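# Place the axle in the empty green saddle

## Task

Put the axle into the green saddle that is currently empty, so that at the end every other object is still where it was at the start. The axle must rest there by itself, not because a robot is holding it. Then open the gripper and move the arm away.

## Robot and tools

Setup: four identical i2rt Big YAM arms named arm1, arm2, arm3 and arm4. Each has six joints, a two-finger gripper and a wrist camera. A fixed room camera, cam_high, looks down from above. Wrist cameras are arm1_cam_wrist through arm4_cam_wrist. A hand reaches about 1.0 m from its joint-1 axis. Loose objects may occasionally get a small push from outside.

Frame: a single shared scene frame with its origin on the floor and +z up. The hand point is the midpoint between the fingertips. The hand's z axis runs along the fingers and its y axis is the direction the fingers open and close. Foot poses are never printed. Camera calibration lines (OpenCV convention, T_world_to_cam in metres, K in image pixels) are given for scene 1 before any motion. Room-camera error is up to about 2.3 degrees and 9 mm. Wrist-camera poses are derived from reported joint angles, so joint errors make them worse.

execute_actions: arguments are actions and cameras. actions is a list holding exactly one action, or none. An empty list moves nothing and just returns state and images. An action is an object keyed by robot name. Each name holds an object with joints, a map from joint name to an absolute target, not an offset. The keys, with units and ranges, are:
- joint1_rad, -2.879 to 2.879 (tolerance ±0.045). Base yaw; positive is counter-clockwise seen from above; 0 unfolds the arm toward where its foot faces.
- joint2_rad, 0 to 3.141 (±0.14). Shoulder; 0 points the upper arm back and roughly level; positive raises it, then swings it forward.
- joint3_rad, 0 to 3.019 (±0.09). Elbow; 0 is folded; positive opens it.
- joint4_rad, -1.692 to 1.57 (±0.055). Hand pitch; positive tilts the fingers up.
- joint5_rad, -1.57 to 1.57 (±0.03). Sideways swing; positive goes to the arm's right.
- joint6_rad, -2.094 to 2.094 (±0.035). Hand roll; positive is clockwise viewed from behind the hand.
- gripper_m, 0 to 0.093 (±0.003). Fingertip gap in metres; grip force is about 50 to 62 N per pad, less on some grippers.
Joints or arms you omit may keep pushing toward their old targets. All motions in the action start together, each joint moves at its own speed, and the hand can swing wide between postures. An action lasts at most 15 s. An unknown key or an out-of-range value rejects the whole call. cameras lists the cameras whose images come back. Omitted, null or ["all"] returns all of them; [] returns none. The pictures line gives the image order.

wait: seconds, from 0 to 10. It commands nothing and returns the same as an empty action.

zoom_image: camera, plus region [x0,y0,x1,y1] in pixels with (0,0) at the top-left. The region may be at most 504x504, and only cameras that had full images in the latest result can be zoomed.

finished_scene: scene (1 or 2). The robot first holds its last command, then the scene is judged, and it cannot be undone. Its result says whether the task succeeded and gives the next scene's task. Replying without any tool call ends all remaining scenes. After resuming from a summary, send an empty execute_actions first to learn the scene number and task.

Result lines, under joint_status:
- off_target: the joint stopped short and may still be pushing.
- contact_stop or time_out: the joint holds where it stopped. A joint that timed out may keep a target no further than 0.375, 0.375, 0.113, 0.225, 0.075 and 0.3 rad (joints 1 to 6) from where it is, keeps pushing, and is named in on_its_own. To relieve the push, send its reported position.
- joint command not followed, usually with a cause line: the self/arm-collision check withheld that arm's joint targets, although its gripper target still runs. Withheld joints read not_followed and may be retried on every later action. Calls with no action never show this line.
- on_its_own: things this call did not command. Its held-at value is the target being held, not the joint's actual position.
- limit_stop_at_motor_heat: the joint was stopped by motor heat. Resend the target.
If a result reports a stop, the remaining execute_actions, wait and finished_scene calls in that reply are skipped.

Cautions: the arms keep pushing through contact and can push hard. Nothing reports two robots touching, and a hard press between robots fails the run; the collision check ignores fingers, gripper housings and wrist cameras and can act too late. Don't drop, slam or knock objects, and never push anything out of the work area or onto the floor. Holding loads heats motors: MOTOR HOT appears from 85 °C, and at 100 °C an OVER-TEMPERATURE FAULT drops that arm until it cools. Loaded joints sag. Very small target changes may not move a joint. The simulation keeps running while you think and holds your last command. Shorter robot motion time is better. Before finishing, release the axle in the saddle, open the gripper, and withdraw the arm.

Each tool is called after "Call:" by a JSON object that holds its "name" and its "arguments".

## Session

Call:
{"name": "execute_actions", "arguments": {"actions": []}}

Scene clock: 0.00 s.
arm1.joint_positions: joint1_rad=+0.809 joint2_rad=+0.442 joint3_rad=+1.465 joint4_rad=-1.391 joint5_rad=+0.028 joint6_rad=-0.137 gripper_m=+0.094
arm1.joint_status: not commanded
arm1.hand: x=-0.5473 y=+0.2490 z=+1.3597 quat_wxyz=(-0.504, -0.266, -0.780, +0.257) (m; scene frame)
arm2.joint_positions: joint1_rad=+0.650 joint2_rad=+0.539 joint3_rad=+1.379 joint4_rad=-1.407 joint5_rad=+0.290 joint6_rad=+0.203 gripper_m=+0.094
arm2.joint_status: not commanded
arm2.hand: x=-0.7124 y=-0.1694 z=+1.3432 quat_wxyz=(-0.287, +0.695, -0.524, -0.400) (m; scene frame)
arm3.joint_positions: joint1_rad=+0.686 joint2_rad=+0.552 joint3_rad=+1.357 joint4_rad=-1.360 joint5_rad=+0.073 joint6_rad=-0.438 gripper_m=+0.094
arm3.joint_status: not commanded
arm3.hand: x=+0.7466 y=+0.1746 z=+1.3615 quat_wxyz=(-0.361, -0.235, -0.840, +0.332) (m; scene frame)
arm4.joint_positions: joint1_rad=+0.612 joint2_rad=+0.488 joint3_rad=+1.429 joint4_rad=-1.399 joint5_rad=-0.014 joint6_rad=+0.181 gripper_m=+0.095
arm4.joint_status: not commanded
arm4.hand: x=+0.5494 y=-0.2201 z=+1.3392 quat_wxyz=(-0.189, +0.717, -0.449, -0.499) (m; scene frame)
pictures: arm1_cam_wrist, arm2_cam_wrist, arm3_cam_wrist, arm4_cam_wrist, cam_high
camera_calibration (this result's frames):
arm1_cam_wrist: T_world_to_cam=[[-0.675978, -0.723549, 0.139751, -0.381955], [-0.670513, 0.525225, -0.523976, 0.217517], [0.305721, -0.447901, -0.84019, 1.54388], [0, 0, 0, 1]] pos_world=[-0.584343, 0.300897, 1.4645]
arm2_cam_wrist: T_world_to_cam=[[0.957795, 0.28614, -0.0274238, 0.768812], [0.255271, -0.89055, -0.376508, 0.539573], [-0.132156, 0.353617, -0.926008, 1.33037], [0, 0, 0, 1]] pos_world=[-0.698285, -0.209912, 1.45617]
arm3_cam_wrist: T_world_to_cam=[[-0.620444, -0.681076, 0.388824, 0.0522413], [-0.784244, 0.540959, -0.303851, 0.911044], [-0.00339219, -0.493456, -0.869764, 1.40165], [0, 0, 0, 1]] pos_world=[0.751648, 0.234393, 1.47561]
arm4_cam_wrist: T_world_to_cam=[[0.834104, 0.523294, -0.174454, -0.108928], [0.403822, -0.794734, -0.453129, 0.215232], [-0.375764, 0.307509, -0.874208, 1.56972], [0, 0, 0, 1]] pos_world=[0.593787, -0.25465, 1.45079]
Images, in order (width x height): arm1_cam_wrist 504x504, arm2_cam_wrist 504x504, arm3_cam_wrist 504x504, arm4_cam_wrist 504x504, cam_high 504x504.

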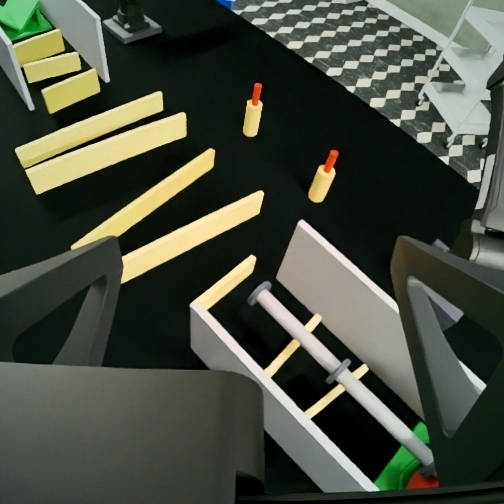

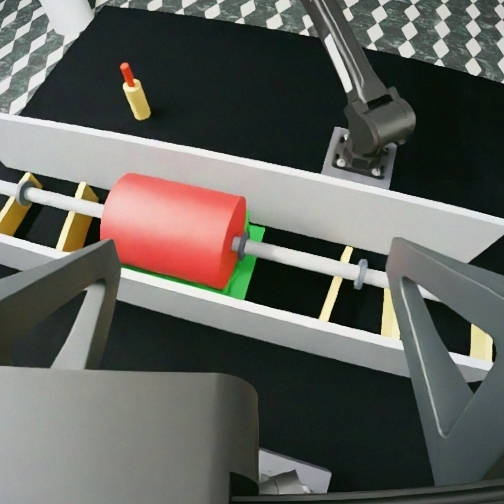

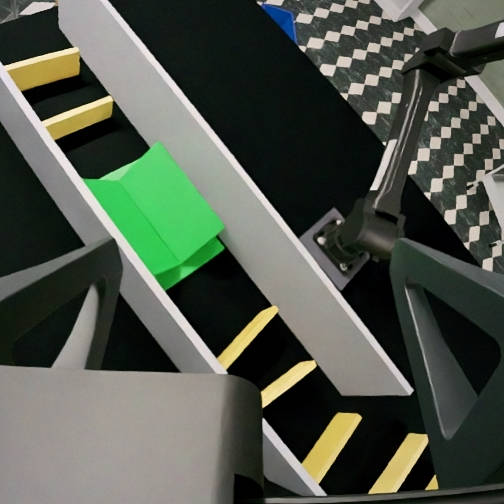

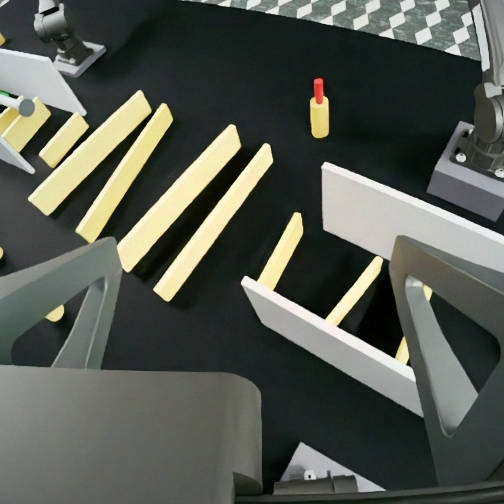

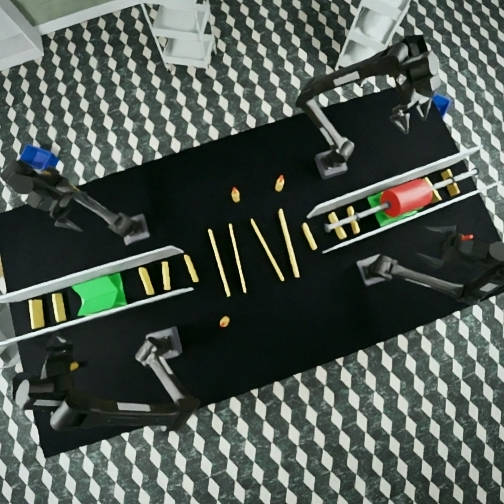

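Call:
{"name": "execute_actions", "arguments": {"actions": [{"arm1":{"joints":{"joint1_rad":-0.226,"joint2_rad":0.7,"joint3_rad":1.25,"joint4_rad":-1.575,"joint5_rad":0,"joint6_rad":-1.815}},"arm2":{"joints":{"joint1_rad":0.935,"joint2_rad":1.4,"joint3_rad":1.985,"joint4_rad":-1.61,"joint5_rad":0,"joint6_rad":-0.66}},"arm4":{"joints":{"joint1_rad":0.98,"joint2_rad":1.0,"joint3_rad":2.15,"joint4_rad":-1.66,"joint5_rad":0,"joint6_rad":-0.6}},"arm3":{"joints":{"joint1_rad":-0.42,"joint2_rad":0.5,"joint3_rad":1.3,"joint4_rad":-1.55,"joint5_rad":0,"joint6_rad":-2.04}}}], "cameras": []}}

Call:
{"name": "execute_actions", "arguments": {"actions": [{"arm1":{"joints":{"joint2_rad":1.222}},"arm2":{"joints":{"joint2_rad":1.915}}}]}}

Scene clock: 3.00 s.
arm1.joint_positions: joint1_rad=-0.220 joint2_rad=+0.701 joint3_rad=+1.222 joint4_rad=-1.563 joint5_rad=+0.000 joint6_rad=-1.799 gripper_m=+0.094
arm1.joint_status: all done
arm1.hand: x=-0.6947 y=+0.1236 z=+1.1719 quat_wxyz=(+0.058, -0.001, -0.966, +0.253) (m; scene frame)
arm2.joint_positions: joint1_rad=+0.923 joint2_rad=+1.405 joint3_rad=+1.937 joint4_rad=-1.599 joint5_rad=+0.004 joint6_rad=-0.649 gripper_m=+0.094
arm2.joint_status: all done
arm2.hand: x=-1.0147 y=-0.0596 z=+1.2975 quat_wxyz=(-0.153, +0.968, -0.004, -0.197) (m; scene frame)
arm3.joint_positions: joint1_rad=-0.413 joint2_rad=+0.507 joint3_rad=+1.308 joint4_rad=-1.537 joint5_rad=+0.002 joint6_rad=-2.027 gripper_m=+0.094
arm3.joint_status: all done
arm3.hand: x=+0.5564 y=+0.1968 z=+1.3095 quat_wxyz=(+0.176, -0.007, -0.915, +0.363) (m; scene frame)
arm4.joint_positions: joint1_rad=+0.975 joint2_rad=+0.995 joint3_rad=+2.129 joint4_rad=-1.648 joint5_rad=-0.002 joint6_rad=-0.588 gripper_m=+0.095
arm4.joint_status: all done
arm4.hand: x=+0.4423 y=-0.2167 z=+1.4831 quat_wxyz=(-0.279, +0.860, +0.003, -0.427) (m; scene frame)
pictures: none
No camera images: the call's "cameras" was empty. Leave "cameras" out to get every camera's image.

Scene clock: 4.50 s.
arm1.joint_positions: joint1_rad=-0.220 joint2_rad=+1.228 joint3_rad=+1.222 joint4_rad=-1.565 joint5_rad=+0.000 joint6_rad=-1.800 gripper_m=+0.094
arm1.joint_status: all done
arm1.hand: x=-0.7190 y=+0.0181 z=+1.0290 quat_wxyz=(-0.002, +0.000, -1.000, -0.002) (m; scene frame)
arm2.joint_positions: joint1_rad=+0.923 joint2_rad=+1.920 joint3_rad=+1.960 joint4_rad=-1.601 joint5_rad=+0.004 joint6_rad=-0.649 gripper_m=+0.094
arm2.joint_status: all done
arm2.hand: x=-1.1139 y=+0.0166 z=+1.0367 quat_wxyz=(-0.004, +1.000, -0.004, -0.003) (m; scene frame)
arm3.joint_positions: joint1_rad=-0.413 joint2_rad=+0.507 joint3_rad=+1.308 joint4_rad=-1.537 joint5_rad=+0.002 joint6_rad=-2.027 gripper_m=+0.094
arm3.joint_status: not commanded
arm3.hand: x=+0.5564 y=+0.1968 z=+1.3095 quat_wxyz=(+0.176, -0.006, -0.915, +0.363) (m; scene frame)
arm4.joint_positions: joint1_rad=+0.975 joint2_rad=+0.995 joint3_rad=+2.129 joint4_rad=-1.648 joint5_rad=-0.002 joint6_rad=-0.588 gripper_m=+0.095
arm4.joint_status: not commanded
arm4.hand: x=+0.4423 y=-0.2167 z=+1.4831 quat_wxyz=(-0.279, +0.860, +0.003, -0.427) (m; scene frame)
pictures: arm1_cam_wrist, arm2_cam_wrist, arm3_cam_wrist, arm4_cam_wrist, cam_high
camera_calibration (this result's frames):
arm1_cam_wrist: T_world_to_cam=[[0.00461331, -0.999985, 0.00284884, 0.0163364], [-0.802476, -0.00200225, 0.596681, -1.1881], [-0.596666, -0.0050388, -0.802474, 0.519495], [0, 0, 0, 1]] pos_world=[-0.643532, 0.0165749, 1.12575]
arm2_cam_wrist: T_world_to_cam=[[0.0131375, 0.999904, 0.00434598, -0.00529539], [0.803598, -0.0131445, 0.595027, 0.281397], [0.595027, -0.00432477, -0.803694, 1.61681], [0, 0, 0, 1]] pos_world=[-1.1881, 0.015986, 1.132]
arm3_cam_wrist: T_world_to_cam=[[0.121414, -0.746908, 0.653748, -0.777135], [-0.565361, 0.48931, 0.664036, -0.644937], [-0.815859, -0.450226, -0.362864, 1.14652], [0, 0, 0, 1]] pos_world=[0.665131, 0.251319, 1.35234]
arm4_cam_wrist: T_world_to_cam=[[0.234418, 0.842256, 0.485441, -0.640633], [0.948625, -0.0890283, -0.30362, 0.0165953], [-0.212508, 0.531675, -0.819855, 1.54997], [0, 0, 0, 1]] pos_world=[0.463814, -0.283029, 1.58678]
Images, in order (width x height): arm1_cam_wrist 504x504, arm2_cam_wrist 504x504, arm3_cam_wrist 504x504, arm4_cam_wrist 504x504, cam_high 504x504.

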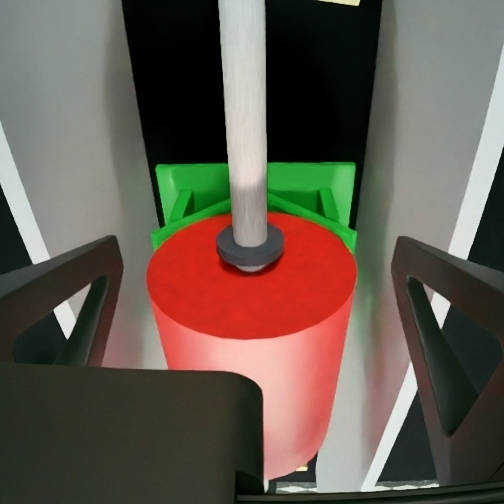

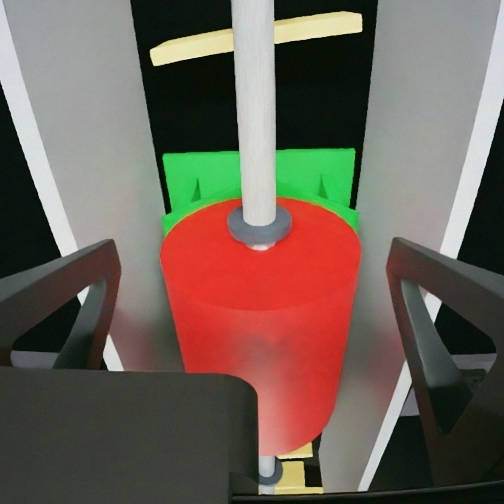

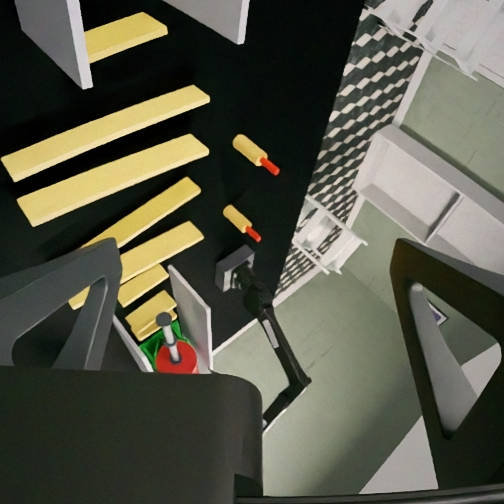

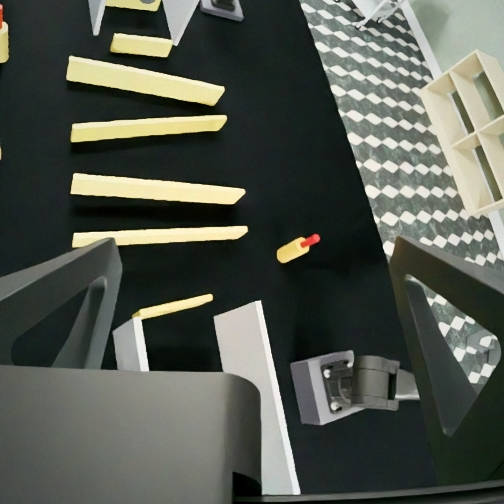

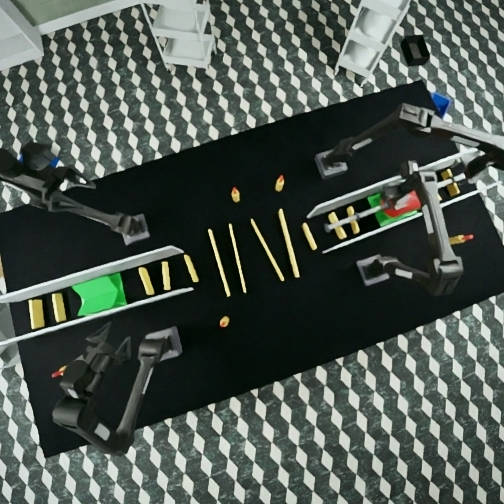

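Call:
{"name": "execute_actions", "arguments": {"actions": [{"arm1":{"joints":{"joint1_rad":-0.236,"joint2_rad":1.235,"joint3_rad":1.015,"joint4_rad":-1.335}},"arm2":{"joints":{"joint2_rad":1.955,"joint3_rad":1.785,"joint4_rad":-1.38}}}], "cameras": []}}

Call:
{"name": "execute_actions", "arguments": {"actions": [{"arm1":{"joints":{"joint2_rad":1.308,"joint3_rad":0.855,"joint4_rad":-1.096}},"arm2":{"joints":{"joint2_rad":2.022,"joint3_rad":1.643,"joint4_rad":-1.176}}}], "cameras": ["arm1_cam_wrist","arm2_cam_wrist"]}}

Scene clock: 6.37 s.
arm1.joint_positions: joint1_rad=-0.227 joint2_rad=+1.228 joint3_rad=+1.007 joint4_rad=-1.348 joint5_rad=+0.000 joint6_rad=-1.800 gripper_m=+0.094
arm1.joint_status: all done
arm1.hand: x=-0.7190 y=+0.0274 z=+0.9476 quat_wxyz=(-0.001, -0.004, -1.000, +0.000) (m; scene frame)
arm2.joint_positions: joint1_rad=+0.923 joint2_rad=+1.952 joint3_rad=+1.781 joint4_rad=-1.392 joint5_rad=+0.004 joint6_rad=-0.649 gripper_m=+0.094
arm2.joint_status: all done
arm2.hand: x=-1.1177 y=+0.0194 z=+0.9497 quat_wxyz=(-0.004, +1.000, -0.004, -0.002) (m; scene frame)
arm3.joint_positions: joint1_rad=-0.413 joint2_rad=+0.507 joint3_rad=+1.308 joint4_rad=-1.537 joint5_rad=+0.002 joint6_rad=-2.027 gripper_m=+0.094
arm3.joint_status: not commanded
arm3.hand: x=+0.5564 y=+0.1968 z=+1.3095 quat_wxyz=(+0.176, -0.006, -0.915, +0.363) (m; scene frame)
arm4.joint_positions: joint1_rad=+0.975 joint2_rad=+0.995 joint3_rad=+2.129 joint4_rad=-1.648 joint5_rad=-0.002 joint6_rad=-0.588 gripper_m=+0.095
arm4.joint_status: not commanded
arm4.hand: x=+0.4423 y=-0.2167 z=+1.4831 quat_wxyz=(-0.279, +0.860, +0.003, -0.427) (m; scene frame)
pictures: none
No camera images: the call's "cameras" was empty. Leave "cameras" out to get every camera's image.

Scene clock: 7.37 s.
arm1.joint_positions: joint1_rad=-0.227 joint2_rad=+1.308 joint3_rad=+0.841 joint4_rad=-1.109 joint5_rad=+0.000 joint6_rad=-1.800 gripper_m=+0.094
arm1.joint_status: all done
arm1.hand: x=-0.7180 y=+0.0303 z=+0.8632 quat_wxyz=(-0.002, -0.004, -1.000, -0.004) (m; scene frame)
arm2.joint_positions: joint1_rad=+0.923 joint2_rad=+2.025 joint3_rad=+1.636 joint4_rad=-1.188 joint5_rad=+0.004 joint6_rad=-0.649 gripper_m=+0.094
arm2.joint_status: all done
arm2.hand: x=-1.1152 y=+0.0174 z=+0.8541 quat_wxyz=(+0.001, +1.000, -0.004, +0.004) (m; scene frame)
arm3.joint_positions: joint1_rad=-0.413 joint2_rad=+0.507 joint3_rad=+1.308 joint4_rad=-1.537 joint5_rad=+0.002 joint6_rad=-2.027 gripper_m=+0.094
arm3.joint_status: not commanded
arm3.hand: x=+0.5564 y=+0.1968 z=+1.3095 quat_wxyz=(+0.176, -0.006, -0.915, +0.363) (m; scene frame)
arm4.joint_positions: joint1_rad=+0.975 joint2_rad=+0.995 joint3_rad=+2.129 joint4_rad=-1.648 joint5_rad=-0.002 joint6_rad=-0.588 gripper_m=+0.095
arm4.joint_status: not commanded
arm4.hand: x=+0.4423 y=-0.2167 z=+1.4831 quat_wxyz=(-0.279, +0.860, +0.003, -0.427) (m; scene frame)
pictures: arm1_cam_wrist, arm2_cam_wrist
camera_calibration (this result's frames):
arm1_cam_wrist: T_world_to_cam=[[-0.00223992, -0.999995, -0.00199811, 0.028271], [-0.803154, 0.00060859, 0.595771, -1.08807], [-0.595767, 0.00293927, -0.803152, 0.388047], [0, 0, 0, 1]] pos_world=[-0.642641, 0.0277925, 0.959959]
arm2_cam_wrist: T_world_to_cam=[[0.0131339, 0.999897, -0.00571887, 0.00329551], [0.795614, -0.00698592, 0.605764, 0.372852], [0.605662, -0.012506, -0.795624, 1.476], [0, 0, 0, 1]] pos_world=[-1.19065, 0.0177685, 0.948502]
Images, in order (width x height): arm1_cam_wrist 504x504, arm2_cam_wrist 504x504.

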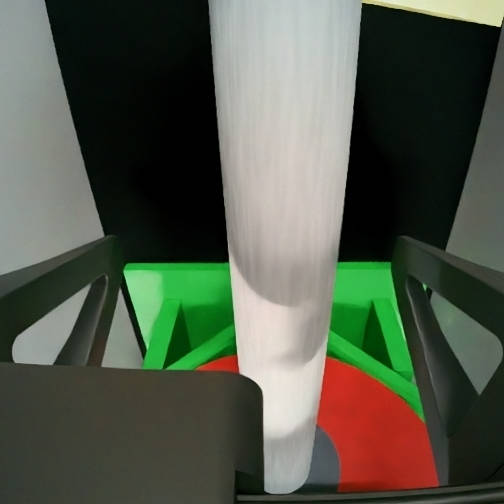

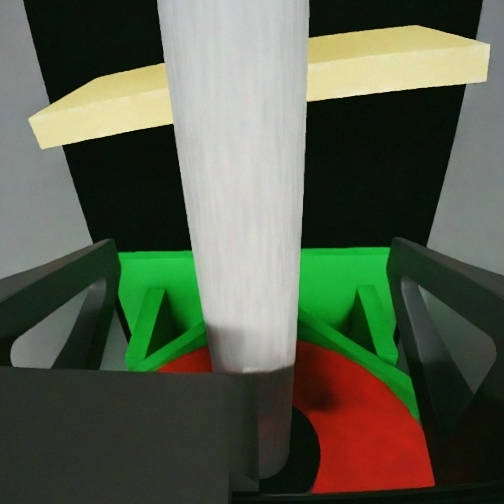

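Call:
{"name": "execute_actions", "arguments": {"actions": [{"arm1":{"joints":{"joint4_rad":-1.07,"joint6_rad":-1.83,"gripper_m":0}},"arm2":{"joints":{"joint6_rad":-0.69,"gripper_m":0}}}], "cameras": []}}

Call:
{"name": "execute_actions", "arguments": {"actions": [{"arm1":{"joints":{"joint2_rad":1.22,"joint3_rad":1.09,"joint4_rad":-1.35}},"arm2":{"joints":{"joint2_rad":1.915,"joint3_rad":1.855,"joint4_rad":-1.40}}}], "cameras": ["arm1_cam_wrist","arm2_cam_wrist"]}}

Scene clock: 8.33 s.
arm1.joint_positions: joint1_rad=-0.227 joint2_rad=+1.308 joint3_rad=+0.842 joint4_rad=-1.076 joint5_rad=-0.001 joint6_rad=-1.828 gripper_m=+0.022
arm1.joint_status: gripper_m off_target (ended at +0.022, target +0.000); the others done
arm1.hand: x=-0.7198 y=+0.0219 z=+0.8638 quat_wxyz=(+0.001, +0.010, -1.000, +0.013) (m; scene frame)
arm2.joint_positions: joint1_rad=+0.923 joint2_rad=+2.025 joint3_rad=+1.636 joint4_rad=-1.188 joint5_rad=+0.002 joint6_rad=-0.678 gripper_m=+0.022
arm2.joint_status: gripper_m off_target (ended at +0.022, target +0.000); the others done
arm2.hand: x=-1.1157 y=+0.0171 z=+0.8541 quat_wxyz=(+0.001, +1.000, +0.011, +0.003) (m; scene frame)
arm3.joint_positions: joint1_rad=-0.413 joint2_rad=+0.507 joint3_rad=+1.308 joint4_rad=-1.537 joint5_rad=+0.002 joint6_rad=-2.027 gripper_m=+0.094
arm3.joint_status: not commanded
arm3.hand: x=+0.5564 y=+0.1968 z=+1.3095 quat_wxyz=(+0.176, -0.006, -0.915, +0.363) (m; scene frame)
arm4.joint_positions: joint1_rad=+0.975 joint2_rad=+0.995 joint3_rad=+2.129 joint4_rad=-1.648 joint5_rad=-0.002 joint6_rad=-0.588 gripper_m=+0.095
arm4.joint_status: not commanded
arm4.hand: x=+0.4423 y=-0.2167 z=+1.4831 quat_wxyz=(-0.279, +0.860, +0.003, -0.427) (m; scene frame)
pictures: none
No camera images: the call's "cameras" was empty. Leave "cameras" out to get every camera's image.

Scene clock: 9.43 s.
arm1.joint_positions: joint1_rad=-0.229 joint2_rad=+1.242 joint3_rad=+1.026 joint4_rad=-1.339 joint5_rad=+0.011 joint6_rad=-1.822 gripper_m=+0.022
arm1.joint_status: all done
arm1.hand: x=-0.7237 y=+0.0191 z=+0.9504 quat_wxyz=(+0.006, +0.006, -1.000, +0.005) (m; scene frame)
arm2.joint_positions: joint1_rad=+0.929 joint2_rad=+1.961 joint3_rad=+1.776 joint4_rad=-1.388 joint5_rad=-0.002 joint6_rad=-0.663 gripper_m=+0.022
arm2.joint_status: all done
arm2.hand: x=-1.1204 y=+0.0155 z=+0.9426 quat_wxyz=(+0.002, +1.000, +0.007, +0.000) (m; scene frame)
arm3.joint_positions: joint1_rad=-0.413 joint2_rad=+0.507 joint3_rad=+1.308 joint4_rad=-1.537 joint5_rad=+0.002 joint6_rad=-2.027 gripper_m=+0.094
arm3.joint_status: not commanded
arm3.hand: x=+0.5564 y=+0.1968 z=+1.3095 quat_wxyz=(+0.176, -0.006, -0.915, +0.363) (m; scene frame)
arm4.joint_positions: joint1_rad=+0.975 joint2_rad=+0.995 joint3_rad=+2.129 joint4_rad=-1.648 joint5_rad=-0.002 joint6_rad=-0.588 gripper_m=+0.095
arm4.joint_status: not commanded
arm4.hand: x=+0.4423 y=-0.2167 z=+1.4831 quat_wxyz=(-0.279, +0.860, +0.003, -0.427) (m; scene frame)
pictures: arm1_cam_wrist, arm2_cam_wrist
camera_calibration (this result's frames):
arm1_cam_wrist: T_world_to_cam=[[0.0168614, -0.999729, 0.0160478, 0.0138678], [-0.793824, -0.00362671, 0.608137, -1.14949], [-0.607914, -0.0229931, -0.79367, 0.437456], [0, 0, 0, 1]] pos_world=[-0.646788, 0.0197537, 1.04602]
arm2_cam_wrist: T_world_to_cam=[[-0.00748479, 0.999941, -0.00785313, -0.0153079], [0.800027, 0.0106995, 0.599868, 0.333586], [0.599917, -0.00179282, -0.80006, 1.54707], [0, 0, 0, 1]] pos_world=[-1.19511, 0.0145114, 1.03752]
Images, in order (width x height): arm1_cam_wrist 504x504, arm2_cam_wrist 504x504.

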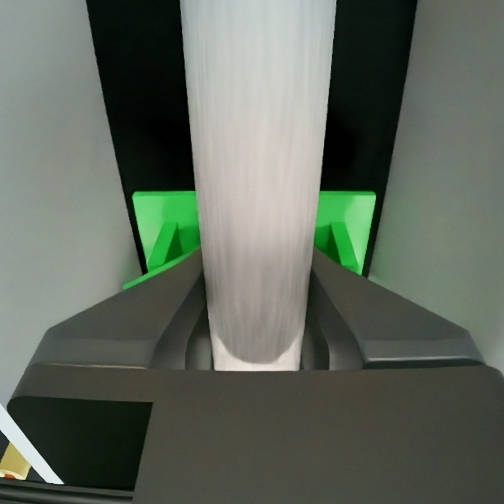

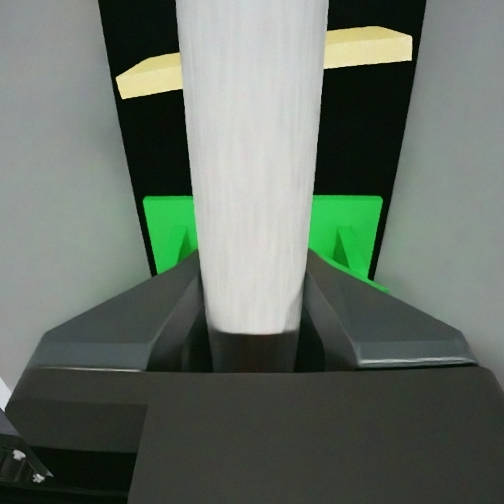

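Call:
{"name": "execute_actions", "arguments": {"actions": [{"arm1":{"joints":{"joint1_rad":-0.22,"joint2_rad":1.195,"joint3_rad":1.288,"joint4_rad":-1.583}},"arm2":{"joints":{"joint1_rad":0.918,"joint2_rad":1.893,"joint3_rad":2.022,"joint4_rad":-1.588}}}], "cameras": []}}

Call:
{"name": "execute_actions", "arguments": {"actions": [{"arm1":{"joints":{"joint1_rad":0.142,"joint2_rad":1.178,"joint3_rad":1.25,"joint4_rad":-1.575,"joint6_rad":-1.435}},"arm2":{"joints":{"joint1_rad":0.775,"joint2_rad":1.642,"joint3_rad":1.612,"joint4_rad":-1.465,"joint6_rad":-0.81}}}], "cameras": []}}

Call:
{"name": "execute_actions", "arguments": {"actions": [{"arm1":{"joints":{"joint1_rad":0.472,"joint2_rad":1.275,"joint3_rad":1.355,"joint4_rad":-1.558,"joint6_rad":-1.105}},"arm2":{"joints":{"joint1_rad":0.575,"joint2_rad":1.45,"joint3_rad":1.376,"joint4_rad":-1.43,"joint6_rad":-1.01}}}], "cameras": ["cam_high"]}}

Scene clock: 11.43 s.
arm1.joint_positions: joint1_rad=-0.224 joint2_rad=+1.219 joint3_rad=+1.221 joint4_rad=-1.568 joint5_rad=+0.006 joint6_rad=-1.814 gripper_m=+0.022
arm1.joint_status: all done
arm1.hand: x=-0.7207 y=+0.0208 z=+1.0314 quat_wxyz=(+0.002, +0.005, -1.000, +0.000) (m; scene frame)
arm2.joint_positions: joint1_rad=+0.929 joint2_rad=+1.938 joint3_rad=+1.940 joint4_rad=-1.580 joint5_rad=+0.002 joint6_rad=-0.661 gripper_m=+0.022
arm2.joint_status: all done
arm2.hand: x=-1.1181 y=+0.0147 z=+1.0181 quat_wxyz=(+0.002, +1.000, +0.006, +0.003) (m; scene frame)
arm3.joint_positions: joint1_rad=-0.413 joint2_rad=+0.507 joint3_rad=+1.308 joint4_rad=-1.537 joint5_rad=+0.002 joint6_rad=-2.027 gripper_m=+0.094
arm3.joint_status: not commanded
arm3.hand: x=+0.5564 y=+0.1968 z=+1.3095 quat_wxyz=(+0.176, -0.006, -0.915, +0.363) (m; scene frame)
arm4.joint_positions: joint1_rad=+0.975 joint2_rad=+0.995 joint3_rad=+2.129 joint4_rad=-1.648 joint5_rad=-0.002 joint6_rad=-0.588 gripper_m=+0.095
arm4.joint_status: not commanded
arm4.hand: x=+0.4423 y=-0.2167 z=+1.4831 quat_wxyz=(-0.279, +0.860, +0.003, -0.427) (m; scene frame)
pictures: none
No camera images: the call's "cameras" was empty. Leave "cameras" out to get every camera's image.

Scene clock: 12.57 s.
arm1.joint_positions: joint1_rad=+0.139 joint2_rad=+1.210 joint3_rad=+1.215 joint4_rad=-1.585 joint5_rad=-0.008 joint6_rad=-1.446 gripper_m=+0.022
arm1.joint_status: all done
arm1.hand: x=-0.5974 y=+0.0208 z=+1.0325 quat_wxyz=(-0.005, +0.002, -1.000, -0.006) (m; scene frame)
arm2.joint_positions: joint1_rad=+0.777 joint2_rad=+1.685 joint3_rad=+1.582 joint4_rad=-1.478 joint5_rad=-0.005 joint6_rad=-0.806 gripper_m=+0.022
arm2.joint_status: all done
arm2.hand: x=-0.9943 y=+0.0165 z=+1.0177 quat_wxyz=(+0.006, +1.000, +0.002, +0.002) (m; scene frame)
arm3.joint_positions: joint1_rad=-0.413 joint2_rad=+0.507 joint3_rad=+1.308 joint4_rad=-1.537 joint5_rad=+0.002 joint6_rad=-2.027 gripper_m=+0.094
arm3.joint_status: not commanded
arm3.hand: x=+0.5564 y=+0.1968 z=+1.3095 quat_wxyz=(+0.176, -0.006, -0.915, +0.363) (m; scene frame)
arm4.joint_positions: joint1_rad=+0.975 joint2_rad=+0.995 joint3_rad=+2.129 joint4_rad=-1.648 joint5_rad=-0.002 joint6_rad=-0.588 gripper_m=+0.095
arm4.joint_status: not commanded
arm4.hand: x=+0.4423 y=-0.2167 z=+1.4831 quat_wxyz=(-0.279, +0.860, +0.003, -0.427) (m; scene frame)
pictures: none
No camera images: the call's "cameras" was empty. Leave "cameras" out to get every camera's image.

Scene clock: 13.57 s.
arm1.joint_positions: joint1_rad=+0.475 joint2_rad=+1.293 joint3_rad=+1.282 joint4_rad=-1.564 joint5_rad=-0.009 joint6_rad=-1.115 gripper_m=+0.022
arm1.joint_status: all done
arm1.hand: x=-0.4765 y=+0.0244 z=+1.0312 quat_wxyz=(-0.005, +0.005, -1.000, -0.005) (m; scene frame)
arm2.joint_positions: joint1_rad=+0.571 joint2_rad=+1.487 joint3_rad=+1.349 joint4_rad=-1.434 joint5_rad=-0.003 joint6_rad=-1.014 gripper_m=+0.022
arm2.joint_status: all done
arm2.hand: x=-0.8726 y=+0.0187 z=+1.0190 quat_wxyz=(+0.002, +1.000, +0.003, -0.001) (m; scene frame)
arm3.joint_positions: joint1_rad=-0.413 joint2_rad=+0.507 joint3_rad=+1.308 joint4_rad=-1.537 joint5_rad=+0.002 joint6_rad=-2.027 gripper_m=+0.094
arm3.joint_status: not commanded
arm3.hand: x=+0.5564 y=+0.1968 z=+1.3095 quat_wxyz=(+0.176, -0.006, -0.915, +0.363) (m; scene frame)
arm4.joint_positions: joint1_rad=+0.975 joint2_rad=+0.995 joint3_rad=+2.129 joint4_rad=-1.648 joint5_rad=-0.002 joint6_rad=-0.588 gripper_m=+0.095
arm4.joint_status: not commanded
arm4.hand: x=+0.4423 y=-0.2167 z=+1.4831 quat_wxyz=(-0.279, +0.860, +0.003, -0.427) (m; scene frame)
pictures: cam_high
Images, in order (width x height): cam_high 504x504.

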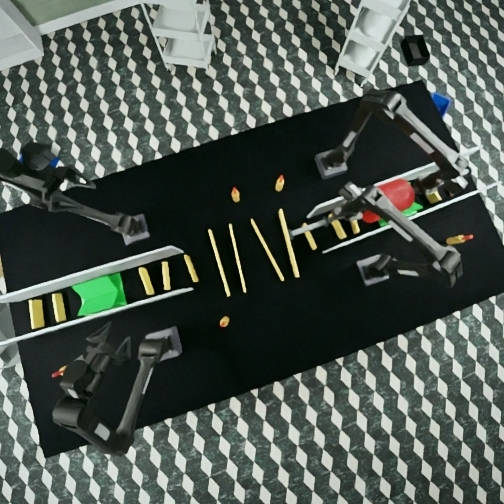

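Call:
{"name": "execute_actions", "arguments": {"actions": [{"arm4":{"joints":{"joint1_rad":0.94,"joint2_rad":1.4,"joint3_rad":2.145,"joint4_rad":-1.595,"joint6_rad":-0.63}},"arm1":{"joints":{"joint1_rad":0.718,"joint2_rad":1.452,"joint3_rad":1.533,"joint4_rad":-1.556,"joint6_rad":-0.855}},"arm2":{"joints":{"joint1_rad":0.312,"joint2_rad":1.318,"joint3_rad":1.24,"joint4_rad":-1.432,"joint6_rad":-1.272}}}], "cameras": []}}

Call:
{"name": "execute_actions", "arguments": {"actions": [{"arm1":{"joints":{"joint1_rad":0.894,"joint2_rad":1.675,"joint3_rad":1.812,"joint4_rad":-1.61,"joint6_rad":-0.68}},"arm2":{"joints":{"joint1_rad":-0.007,"joint2_rad":1.275,"joint3_rad":1.196,"joint4_rad":-1.44,"joint6_rad":-1.59}}}], "cameras": ["arm2_cam_wrist"]}}

Call:
{"name": "execute_actions", "arguments": {"actions": [{"arm4":{"joints":{"joint2_rad":1.7}},"arm1":{"joints":{"joint1_rad":1.008,"joint2_rad":1.928,"joint3_rad":2.026,"joint4_rad":-1.55,"joint6_rad":-0.565}},"arm2":{"joints":{"joint1_rad":-0.30,"joint2_rad":1.362,"joint3_rad":1.112,"joint4_rad":-1.265,"joint6_rad":-1.88}}}], "cameras": []}}

Call:
{"name": "execute_actions", "arguments": {"actions": [{"arm4":{"joints":{"joint2_rad":1.93}}}], "cameras": ["arm4_cam_wrist","cam_high"]}}

Scene clock: 15.87 s.
arm1.joint_positions: joint1_rad=+0.724 joint2_rad=+1.474 joint3_rad=+1.458 joint4_rad=-1.561 joint5_rad=-0.003 joint6_rad=-0.865 gripper_m=+0.022
arm1.joint_status: all done
arm1.hand: x=-0.3571 y=+0.0217 z=+1.0305 quat_wxyz=(-0.001, +0.004, -1.000, -0.004) (m; scene frame)
arm2.joint_positions: joint1_rad=+0.305 joint2_rad=+1.348 joint3_rad=+1.210 joint4_rad=-1.434 joint5_rad=-0.005 joint6_rad=-1.281 gripper_m=+0.022
arm2.joint_status: all done
arm2.hand: x=-0.7519 y=+0.0157 z=+1.0201 quat_wxyz=(+0.002, +1.000, +0.003, -0.003) (m; scene frame)
arm3.joint_positions: joint1_rad=-0.413 joint2_rad=+0.507 joint3_rad=+1.308 joint4_rad=-1.537 joint5_rad=+0.002 joint6_rad=-2.027 gripper_m=+0.094
arm3.joint_status: not commanded
arm3.hand: x=+0.5564 y=+0.1968 z=+1.3095 quat_wxyz=(+0.176, -0.006, -0.915, +0.363) (m; scene frame)
arm4.joint_positions: joint1_rad=+0.947 joint2_rad=+1.388 joint3_rad=+2.120 joint4_rad=-1.607 joint5_rad=-0.002 joint6_rad=-0.618 gripper_m=+0.095
arm4.joint_status: all done
arm4.hand: x=+0.2691 y=-0.0886 z=+1.3574 quat_wxyz=(-0.197, +0.938, +0.005, -0.286) (m; scene frame)
pictures: none
No camera images: the call's "cameras" was empty. Leave "cameras" out to get every camera's image.

Scene clock: 16.87 s.
arm1.joint_positions: joint1_rad=+0.896 joint2_rad=+1.697 joint3_rad=+1.732 joint4_rad=-1.606 joint5_rad=-0.002 joint6_rad=-0.690 gripper_m=+0.022
arm1.joint_status: all done
arm1.hand: x=-0.2396 y=+0.0212 z=+1.0336 quat_wxyz=(-0.002, +0.002, -1.000, -0.002) (m; scene frame)
arm2.joint_positions: joint1_rad=-0.007 joint2_rad=+1.313 joint3_rad=+1.165 joint4_rad=-1.435 joint5_rad=+0.005 joint6_rad=-1.589 gripper_m=+0.022
arm2.joint_status: all done
arm2.hand: x=-0.6331 y=+0.0157 z=+1.0158 quat_wxyz=(+0.006, +1.000, +0.001, +0.002) (m; scene frame)
arm3.joint_positions: joint1_rad=-0.413 joint2_rad=+0.507 joint3_rad=+1.308 joint4_rad=-1.537 joint5_rad=+0.002 joint6_rad=-2.027 gripper_m=+0.094
arm3.joint_status: not commanded
arm3.hand: x=+0.5564 y=+0.1968 z=+1.3095 quat_wxyz=(+0.176, -0.006, -0.915, +0.363) (m; scene frame)
arm4.joint_positions: joint1_rad=+0.947 joint2_rad=+1.388 joint3_rad=+2.120 joint4_rad=-1.607 joint5_rad=-0.002 joint6_rad=-0.618 gripper_m=+0.095
arm4.joint_status: not commanded
arm4.hand: x=+0.2691 y=-0.0886 z=+1.3574 quat_wxyz=(-0.197, +0.938, +0.005, -0.286) (m; scene frame)
pictures: arm2_cam_wrist
camera_calibration (this result's frames):
arm2_cam_wrist: T_world_to_cam=[[0.00320611, 0.999851, -0.0169666, 0.0047167], [0.797396, 0.0076824, 0.603407, -0.105376], [0.603448, -0.0154637, -0.797253, 1.31285], [0, 0, 0, 1]] pos_world=[-0.708225, 0.0163951, 1.11034]
Images, in order (width x height): arm2_cam_wrist 504x504.

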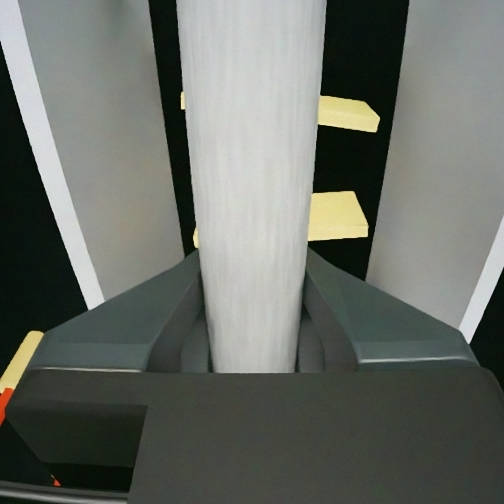

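Scene clock: 18.37 s.
arm1.joint_positions: joint1_rad=+1.008 joint2_rad=+1.961 joint3_rad=+1.950 joint4_rad=-1.563 joint5_rad=+0.012 joint6_rad=-0.569 gripper_m=+0.022
arm1.joint_status: all done
arm1.hand: x=-0.1295 y=+0.0169 z=+0.9741 quat_wxyz=(+0.003, -0.002, -1.000, +0.003) (m; scene frame)
arm2.joint_positions: joint1_rad=-0.299 joint2_rad=+1.397 joint3_rad=+1.079 joint4_rad=-1.268 joint5_rad=-0.001 joint6_rad=-1.875 gripper_m=+0.022
arm2.joint_status: all done
arm2.hand: x=-0.5240 y=+0.0143 z=+0.9536 quat_wxyz=(+0.007, +1.000, -0.002, -0.003) (m; scene frame)
arm3.joint_positions: joint1_rad=-0.413 joint2_rad=+0.507 joint3_rad=+1.308 joint4_rad=-1.537 joint5_rad=+0.002 joint6_rad=-2.027 gripper_m=+0.094
arm3.joint_status: not commanded
arm3.hand: x=+0.5564 y=+0.1968 z=+1.3095 quat_wxyz=(+0.176, -0.006, -0.915, +0.363) (m; scene frame)
arm4.joint_positions: joint1_rad=+0.947 joint2_rad=+1.696 joint3_rad=+2.124 joint4_rad=-1.607 joint5_rad=-0.002 joint6_rad=-0.618 gripper_m=+0.095
arm4.joint_status: all done
arm4.hand: x=+0.1716 y=-0.0217 z=+1.2066 quat_wxyz=(-0.113, +0.979, +0.005, -0.167) (m; scene frame)
pictures: none
No camera images: the call's "cameras" was empty. Leave "cameras" out to get every camera's image.

Scene clock: 19.73 s.
arm1.joint_positions: joint1_rad=+1.008 joint2_rad=+1.961 joint3_rad=+1.950 joint4_rad=-1.563 joint5_rad=+0.012 joint6_rad=-0.569 gripper_m=+0.022
arm1.joint_status: not commanded
arm1.hand: x=-0.1295 y=+0.0169 z=+0.9741 quat_wxyz=(+0.003, -0.002, -1.000, +0.003) (m; scene frame)
arm2.joint_positions: joint1_rad=-0.299 joint2_rad=+1.397 joint3_rad=+1.079 joint4_rad=-1.268 joint5_rad=-0.001 joint6_rad=-1.875 gripper_m=+0.022
arm2.joint_status: not commanded
arm2.hand: x=-0.5240 y=+0.0143 z=+0.9536 quat_wxyz=(+0.007, +1.000, -0.002, -0.003) (m; scene frame)
arm3.joint_positions: joint1_rad=-0.413 joint2_rad=+0.507 joint3_rad=+1.308 joint4_rad=-1.537 joint5_rad=+0.002 joint6_rad=-2.027 gripper_m=+0.094
arm3.joint_status: not commanded
arm3.hand: x=+0.5564 y=+0.1968 z=+1.3095 quat_wxyz=(+0.176, -0.006, -0.915, +0.363) (m; scene frame)
arm4.joint_positions: joint1_rad=+0.947 joint2_rad=+1.933 joint3_rad=+2.124 joint4_rad=-1.606 joint5_rad=-0.002 joint6_rad=-0.618 gripper_m=+0.095
arm4.joint_status: all done
arm4.hand: x=+0.1246 y=+0.0101 z=+1.0682 quat_wxyz=(-0.046, +0.996, +0.005, -0.071) (m; scene frame)
pictures: arm4_cam_wrist, cam_high
camera_calibration (this result's frames):
arm4_cam_wrist: T_world_to_cam=[[-0.00528225, 0.995336, 0.0963262, -0.111804], [0.87982, -0.041157, 0.473521, -0.609793], [0.475277, 0.087251, -0.875499, 0.999897], [0, 0, 0, 1]] pos_world=[0.0606896, -0.0010565, 1.17493]
Images, in order (width x height): arm4_cam_wrist 504x504, cam_high 504x504.

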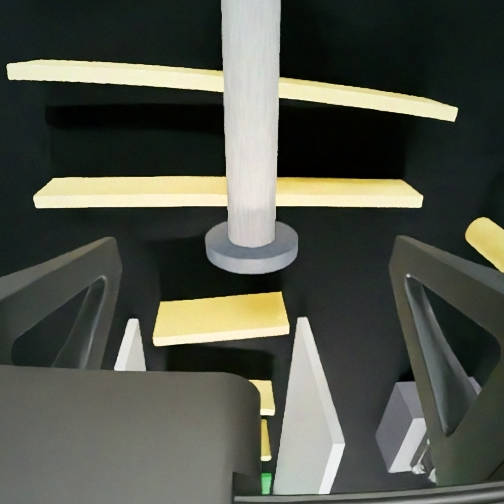

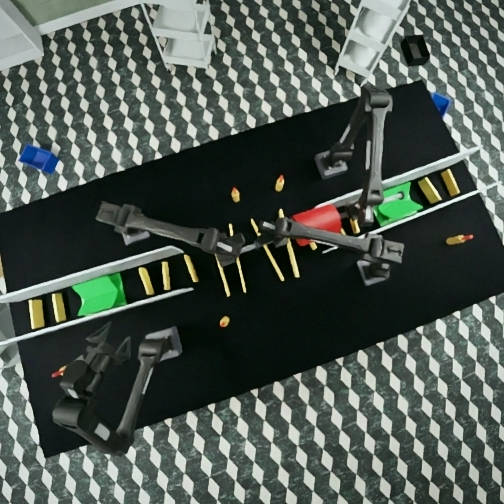

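Call:
{"name": "execute_actions", "arguments": {"actions": [{"arm4":{"joints":{"joint1_rad":0.968,"joint2_rad":2.082,"joint6_rad":-0.585}}}], "cameras": ["arm4_cam_wrist"]}}

Scene clock: 21.30 s.
arm1.joint_positions: joint1_rad=+1.008 joint2_rad=+1.961 joint3_rad=+1.950 joint4_rad=-1.563 joint5_rad=+0.012 joint6_rad=-0.569 gripper_m=+0.022
arm1.joint_status: not commanded
arm1.hand: x=-0.1295 y=+0.0169 z=+0.9741 quat_wxyz=(+0.003, -0.002, -1.000, +0.003) (m; scene frame)
arm2.joint_positions: joint1_rad=-0.299 joint2_rad=+1.397 joint3_rad=+1.079 joint4_rad=-1.268 joint5_rad=-0.001 joint6_rad=-1.875 gripper_m=+0.022
arm2.joint_status: not commanded
arm2.hand: x=-0.5240 y=+0.0143 z=+0.9536 quat_wxyz=(+0.007, +1.000, -0.002, -0.003) (m; scene frame)
arm3.joint_positions: joint1_rad=-0.413 joint2_rad=+0.507 joint3_rad=+1.308 joint4_rad=-1.537 joint5_rad=+0.002 joint6_rad=-2.027 gripper_m=+0.094
arm3.joint_status: not commanded
arm3.hand: x=+0.5564 y=+0.1968 z=+1.3095 quat_wxyz=(+0.176, -0.006, -0.915, +0.363) (m; scene frame)
arm4.joint_positions: joint1_rad=+0.965 joint2_rad=+2.095 joint3_rad=+2.124 joint4_rad=-1.606 joint5_rad=-0.002 joint6_rad=-0.597 gripper_m=+0.095
arm4.joint_status: all done
arm4.hand: x=+0.1020 y=+0.0110 z=+0.9680 quat_wxyz=(+0.000, +1.000, +0.004, -0.005) (m; scene frame)
pictures: arm4_cam_wrist
camera_calibration (this result's frames):
arm4_cam_wrist: T_world_to_cam=[[-0.00886149, 0.999956, 0.00310527, -0.0126243], [0.809378, 0.00534892, 0.587264, -0.645879], [0.587222, 0.00771737, -0.809389, 0.84835], [0, 0, 0, 1]] pos_world=[0.024479, 0.00953146, 1.06599]
Images, in order (width x height): arm4_cam_wrist 504x504.

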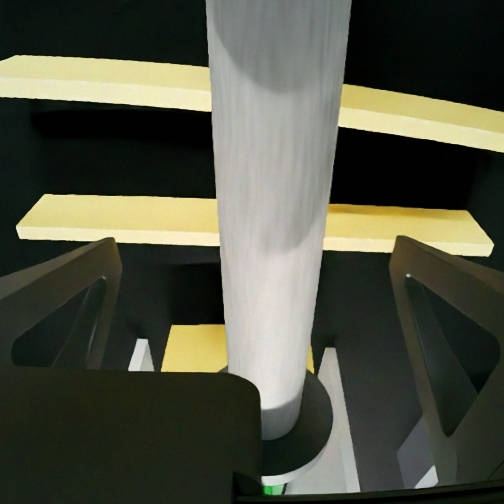

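Call:
{"name": "execute_actions", "arguments": {"actions": [{"arm4":{"joints":{"gripper_m":0}}}], "cameras": []}}

Call:
{"name": "execute_actions", "arguments": {"actions": [{"arm4":{"joints":{"joint2_rad":2.058,"joint3_rad":2.185}},"arm2":{"joints":{"joint2_rad":1.365,"joint3_rad":1.165}},"arm1":{"joints":{"joint2_rad":1.955,"joint3_rad":1.965}}}], "cameras": []}}

Call:
{"name": "execute_actions", "arguments": {"actions": [{"arm1":{"joints":{"gripper_m":0.093}}}], "cameras": ["arm1_cam_wrist","arm4_cam_wrist"]}}

Call:
{"name": "execute_actions", "arguments": {"actions": [{"arm1":{"joints":{"joint2_rad":1.62}}}], "cameras": []}}

Call:
{"name": "execute_actions", "arguments": {"actions": [{"arm1":{"joints":{"joint2_rad":0.62,"joint3_rad":1.36,"joint4_rad":-1.62,"joint6_rad":-1.985}}}], "cameras": []}}

Call:
{"name": "execute_actions", "arguments": {"actions": [{"arm1":{"joints":{"joint1_rad":-0.398}}}], "cameras": []}}

Call:
{"name": "execute_actions", "arguments": {"actions": [{"arm1":{"joints":{"joint2_rad":1.288}}}], "cameras": ["arm1_cam_wrist","cam_high"]}}

Scene clock: 22.53 s.
arm1.joint_positions: joint1_rad=+1.006 joint2_rad=+1.961 joint3_rad=+1.952 joint4_rad=-1.562 joint5_rad=+0.012 joint6_rad=-0.568 gripper_m=+0.022
arm1.joint_status: not commanded
arm1.hand: x=-0.1297 y=+0.0155 z=+0.9746 quat_wxyz=(+0.002, -0.003, -1.000, +0.003) (m; scene frame)
arm2.joint_positions: joint1_rad=-0.299 joint2_rad=+1.397 joint3_rad=+1.079 joint4_rad=-1.267 joint5_rad=-0.001 joint6_rad=-1.872 gripper_m=+0.022
arm2.joint_status: not commanded
arm2.hand: x=-0.5240 y=+0.0144 z=+0.9536 quat_wxyz=(+0.007, +1.000, -0.003, -0.003) (m; scene frame)
arm3.joint_positions: joint1_rad=-0.413 joint2_rad=+0.507 joint3_rad=+1.308 joint4_rad=-1.537 joint5_rad=+0.002 joint6_rad=-2.027 gripper_m=+0.094
arm3.joint_status: not commanded
arm3.hand: x=+0.5564 y=+0.1968 z=+1.3095 quat_wxyz=(+0.176, -0.006, -0.915, +0.363) (m; scene frame)
arm4.joint_positions: joint1_rad=+0.964 joint2_rad=+2.095 joint3_rad=+2.124 joint4_rad=-1.602 joint5_rad=+0.003 joint6_rad=-0.591 gripper_m=+0.023
arm4.joint_status: gripper_m off_target (ended at +0.023, target +0.000)
arm4.hand: x=+0.1018 y=+0.0126 z=+0.9683 quat_wxyz=(-0.003, +1.000, +0.001, -0.006) (m; scene frame)
pictures: none
No camera images: the call's "cameras" was empty. Leave "cameras" out to get every camera's image.

Scene clock: 23.10 s.
arm1.joint_positions: joint1_rad=+1.006 joint2_rad=+1.961 joint3_rad=+1.952 joint4_rad=-1.562 joint5_rad=+0.012 joint6_rad=-0.568 gripper_m=+0.022
arm1.joint_status: all done
arm1.hand: x=-0.1297 y=+0.0155 z=+0.9746 quat_wxyz=(+0.002, -0.003, -1.000, +0.003) (m; scene frame)
arm2.joint_positions: joint1_rad=-0.299 joint2_rad=+1.397 joint3_rad=+1.079 joint4_rad=-1.267 joint5_rad=-0.001 joint6_rad=-1.872 gripper_m=+0.022
arm2.joint_status: all done
arm2.hand: x=-0.5240 y=+0.0144 z=+0.9536 quat_wxyz=(+0.007, +1.000, -0.003, -0.003) (m; scene frame)
arm3.joint_positions: joint1_rad=-0.413 joint2_rad=+0.507 joint3_rad=+1.308 joint4_rad=-1.537 joint5_rad=+0.002 joint6_rad=-2.027 gripper_m=+0.094
arm3.joint_status: not commanded
arm3.hand: x=+0.5564 y=+0.1968 z=+1.3095 quat_wxyz=(+0.176, -0.006, -0.915, +0.363) (m; scene frame)
arm4.joint_positions: joint1_rad=+0.964 joint2_rad=+2.091 joint3_rad=+2.125 joint4_rad=-1.602 joint5_rad=+0.003 joint6_rad=-0.591 gripper_m=+0.023
arm4.joint_status: all done
arm4.hand: x=+0.1019 y=+0.0126 z=+0.9707 quat_wxyz=(-0.004, +1.000, +0.001, -0.008) (m; scene frame)
pictures: none
No camera images: the call's "cameras" was empty. Leave "cameras" out to get every camera's image.

Scene clock: 23.80 s.
arm1.joint_positions: joint1_rad=+1.006 joint2_rad=+1.961 joint3_rad=+1.952 joint4_rad=-1.562 joint5_rad=+0.002 joint6_rad=-0.568 gripper_m=+0.093
arm1.joint_status: all done
arm1.hand: x=-0.1288 y=+0.0168 z=+0.9746 quat_wxyz=(-0.001, -0.003, -1.000, +0.000) (m; scene frame)
arm2.joint_positions: joint1_rad=-0.299 joint2_rad=+1.397 joint3_rad=+1.079 joint4_rad=-1.267 joint5_rad=-0.001 joint6_rad=-1.872 gripper_m=+0.022
arm2.joint_status: not commanded
arm2.hand: x=-0.5240 y=+0.0144 z=+0.9536 quat_wxyz=(+0.007, +1.000, -0.003, -0.003) (m; scene frame)
arm3.joint_positions: joint1_rad=-0.413 joint2_rad=+0.507 joint3_rad=+1.308 joint4_rad=-1.537 joint5_rad=+0.002 joint6_rad=-2.027 gripper_m=+0.094
arm3.joint_status: not commanded
arm3.hand: x=+0.5564 y=+0.1968 z=+1.3095 quat_wxyz=(+0.176, -0.006, -0.915, +0.363) (m; scene frame)
arm4.joint_positions: joint1_rad=+0.964 joint2_rad=+2.091 joint3_rad=+2.125 joint4_rad=-1.602 joint5_rad=+0.003 joint6_rad=-0.591 gripper_m=+0.023
arm4.joint_status: not commanded
arm4.hand: x=+0.1019 y=+0.0126 z=+0.9707 quat_wxyz=(-0.004, +1.000, +0.000, -0.008) (m; scene frame)
pictures: arm1_cam_wrist, arm4_cam_wrist
camera_calibration (this result's frames):
arm1_cam_wrist: T_world_to_cam=[[-0.00110701, -0.999987, 0.00495209, 0.00966442], [-0.801715, 0.00384739, 0.597694, -0.682959], [-0.597706, -0.00330851, -0.801709, 0.827098], [0, 0, 0, 1]] pos_world=[-0.0531666, 0.0150284, 1.07125]
arm4_cam_wrist: T_world_to_cam=[[-0.00224792, 0.999932, 0.0114158, -0.0229211], [0.812294, -0.00483239, 0.583228, -0.643642], [0.583243, 0.0105841, -0.812228, 0.853704], [0, 0, 0, 1]] pos_world=[0.0248583, 0.0107735, 1.06905]
Images, in order (width x height): arm1_cam_wrist 504x504, arm4_cam_wrist 504x504.

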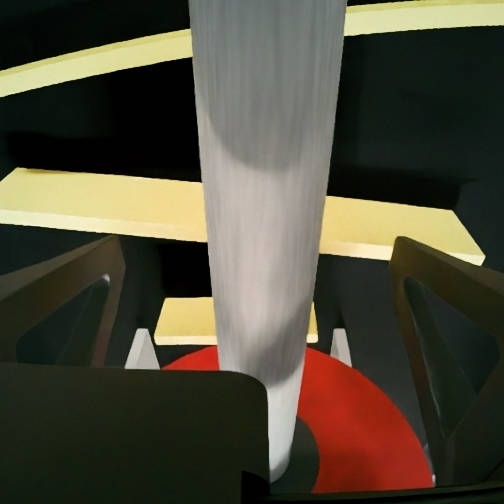

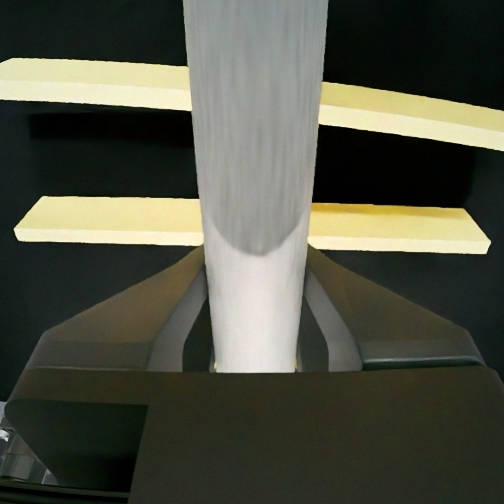

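Scene clock: 25.23 s.
arm1.joint_positions: joint1_rad=+1.006 joint2_rad=+1.611 joint3_rad=+1.956 joint4_rad=-1.560 joint5_rad=+0.002 joint6_rad=-0.568 gripper_m=+0.093
arm1.joint_status: all done
arm1.hand: x=-0.1803 y=+0.0493 z=+1.1741 quat_wxyz=(-0.150, -0.004, -0.984, +0.095) (m; scene frame)
arm2.joint_positions: joint1_rad=-0.299 joint2_rad=+1.397 joint3_rad=+1.079 joint4_rad=-1.267 joint5_rad=-0.001 joint6_rad=-1.872 gripper_m=+0.022
arm2.joint_status: not commanded
arm2.hand: x=-0.5240 y=+0.0144 z=+0.9536 quat_wxyz=(+0.007, +1.000, -0.003, -0.003) (m; scene frame)
arm3.joint_positions: joint1_rad=-0.413 joint2_rad=+0.507 joint3_rad=+1.308 joint4_rad=-1.537 joint5_rad=+0.002 joint6_rad=-2.027 gripper_m=+0.094
arm3.joint_status: not commanded
arm3.hand: x=+0.5564 y=+0.1968 z=+1.3095 quat_wxyz=(+0.176, -0.006, -0.915, +0.363) (m; scene frame)
arm4.joint_positions: joint1_rad=+0.964 joint2_rad=+2.091 joint3_rad=+2.125 joint4_rad=-1.602 joint5_rad=+0.003 joint6_rad=-0.591 gripper_m=+0.023
arm4.joint_status: not commanded
arm4.hand: x=+0.1019 y=+0.0126 z=+0.9707 quat_wxyz=(-0.004, +1.000, +0.000, -0.008) (m; scene frame)
pictures: none
No camera images: the call's "cameras" was empty. Leave "cameras" out to get every camera's image.

Scene clock: 27.33 s.
arm1.joint_positions: joint1_rad=+1.006 joint2_rad=+0.616 joint3_rad=+1.360 joint4_rad=-1.611 joint5_rad=+0.002 joint6_rad=-1.969 gripper_m=+0.093
arm1.joint_status: all done
arm1.hand: x=-0.4810 y=+0.2438 z=+1.2443 quat_wxyz=(-0.103, +0.602, -0.720, +0.330) (m; scene frame)
arm2.joint_positions: joint1_rad=-0.299 joint2_rad=+1.397 joint3_rad=+1.079 joint4_rad=-1.267 joint5_rad=-0.001 joint6_rad=-1.872 gripper_m=+0.022
arm2.joint_status: not commanded
arm2.hand: x=-0.5240 y=+0.0144 z=+0.9536 quat_wxyz=(+0.007, +1.000, -0.003, -0.003) (m; scene frame)
arm3.joint_positions: joint1_rad=-0.413 joint2_rad=+0.507 joint3_rad=+1.308 joint4_rad=-1.537 joint5_rad=+0.002 joint6_rad=-2.027 gripper_m=+0.094
arm3.joint_status: not commanded
arm3.hand: x=+0.5564 y=+0.1968 z=+1.3095 quat_wxyz=(+0.176, -0.006, -0.915, +0.363) (m; scene frame)
arm4.joint_positions: joint1_rad=+0.964 joint2_rad=+2.091 joint3_rad=+2.125 joint4_rad=-1.602 joint5_rad=+0.003 joint6_rad=-0.591 gripper_m=+0.023
arm4.joint_status: not commanded
arm4.hand: x=+0.1019 y=+0.0126 z=+0.9707 quat_wxyz=(-0.004, +1.000, +0.000, -0.008) (m; scene frame)
pictures: none
No camera images: the call's "cameras" was empty. Leave "cameras" out to get every camera's image.

Scene clock: 29.03 s.
arm1.joint_positions: joint1_rad=-0.392 joint2_rad=+0.616 joint3_rad=+1.360 joint4_rad=-1.611 joint5_rad=+0.000 joint6_rad=-1.970 gripper_m=+0.093
arm1.joint_status: all done
arm1.hand: x=-0.7171 y=+0.1723 z=+1.2433 quat_wxyz=(+0.133, -0.002, -0.939, +0.316) (m; scene frame)
arm2.joint_positions: joint1_rad=-0.299 joint2_rad=+1.397 joint3_rad=+1.079 joint4_rad=-1.267 joint5_rad=-0.001 joint6_rad=-1.872 gripper_m=+0.022
arm2.joint_status: not commanded
arm2.hand: x=-0.5240 y=+0.0144 z=+0.9536 quat_wxyz=(+0.007, +1.000, -0.003, -0.003) (m; scene frame)
arm3.joint_positions: joint1_rad=-0.413 joint2_rad=+0.507 joint3_rad=+1.308 joint4_rad=-1.537 joint5_rad=+0.002 joint6_rad=-2.027 gripper_m=+0.094
arm3.joint_status: not commanded
arm3.hand: x=+0.5564 y=+0.1968 z=+1.3095 quat_wxyz=(+0.176, -0.006, -0.915, +0.363) (m; scene frame)
arm4.joint_positions: joint1_rad=+0.964 joint2_rad=+2.091 joint3_rad=+2.125 joint4_rad=-1.602 joint5_rad=+0.003 joint6_rad=-0.591 gripper_m=+0.023
arm4.joint_status: not commanded
arm4.hand: x=+0.1019 y=+0.0126 z=+0.9707 quat_wxyz=(-0.004, +1.000, +0.000, -0.008) (m; scene frame)
pictures: none
No camera images: the call's "cameras" was empty. Leave "cameras" out to get every camera's image.

Scene clock: 30.50 s.
arm1.joint_positions: joint1_rad=-0.392 joint2_rad=+1.293 joint3_rad=+1.347 joint4_rad=-1.611 joint5_rad=+0.000 joint6_rad=-1.970 gripper_m=+0.093
arm1.joint_status: all done
arm1.hand: x=-0.7853 y=+0.0106 z=+1.0552 quat_wxyz=(+0.001, -0.001, -1.000, +0.005) (m; scene frame)
arm2.joint_positions: joint1_rad=-0.299 joint2_rad=+1.397 joint3_rad=+1.079 joint4_rad=-1.267 joint5_rad=-0.001 joint6_rad=-1.872 gripper_m=+0.022
arm2.joint_status: not commanded
arm2.hand: x=-0.5240 y=+0.0144 z=+0.9536 quat_wxyz=(+0.007, +1.000, -0.003, -0.003) (m; scene frame)
arm3.joint_positions: joint1_rad=-0.413 joint2_rad=+0.507 joint3_rad=+1.308 joint4_rad=-1.537 joint5_rad=+0.002 joint6_rad=-2.027 gripper_m=+0.094
arm3.joint_status: not commanded
arm3.hand: x=+0.5564 y=+0.1968 z=+1.3095 quat_wxyz=(+0.176, -0.006, -0.915, +0.363) (m; scene frame)
arm4.joint_positions: joint1_rad=+0.964 joint2_rad=+2.091 joint3_rad=+2.125 joint4_rad=-1.602 joint5_rad=+0.003 joint6_rad=-0.591 gripper_m=+0.023
arm4.joint_status: not commanded
arm4.hand: x=+0.1019 y=+0.0126 z=+0.9707 quat_wxyz=(-0.004, +1.000, +0.000, -0.008) (m; scene frame)
pictures: arm1_cam_wrist, cam_high
camera_calibration (this result's frames):
arm1_cam_wrist: T_world_to_cam=[[0.0031078, -0.999871, 0.0157807, -0.00574404], [-0.799217, 0.00700133, 0.601001, -1.25895], [-0.601034, -0.01448, -0.799092, 0.493977], [0, 0, 0, 1]] pos_world=[-0.709263, 0.0102239, 1.15146]
Images, in order (width x height): arm1_cam_wrist 504x504, cam_high 504x504.

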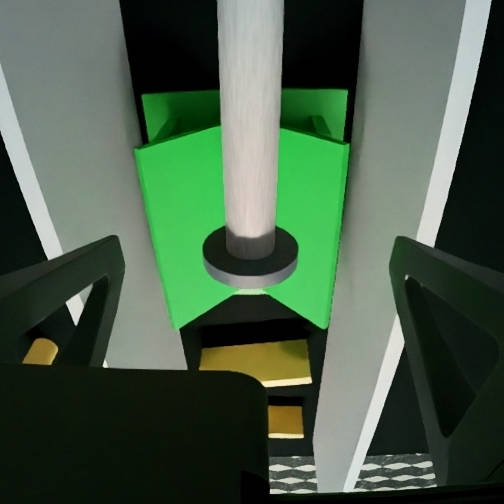

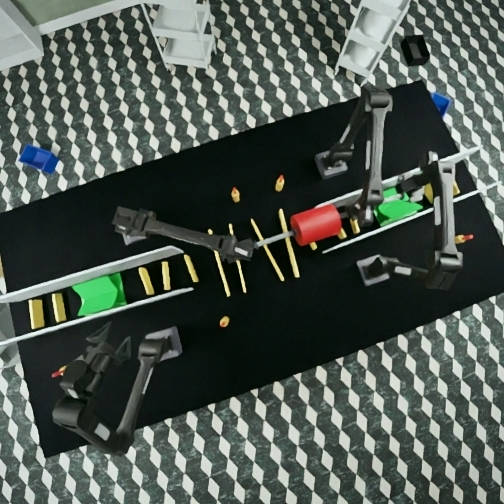

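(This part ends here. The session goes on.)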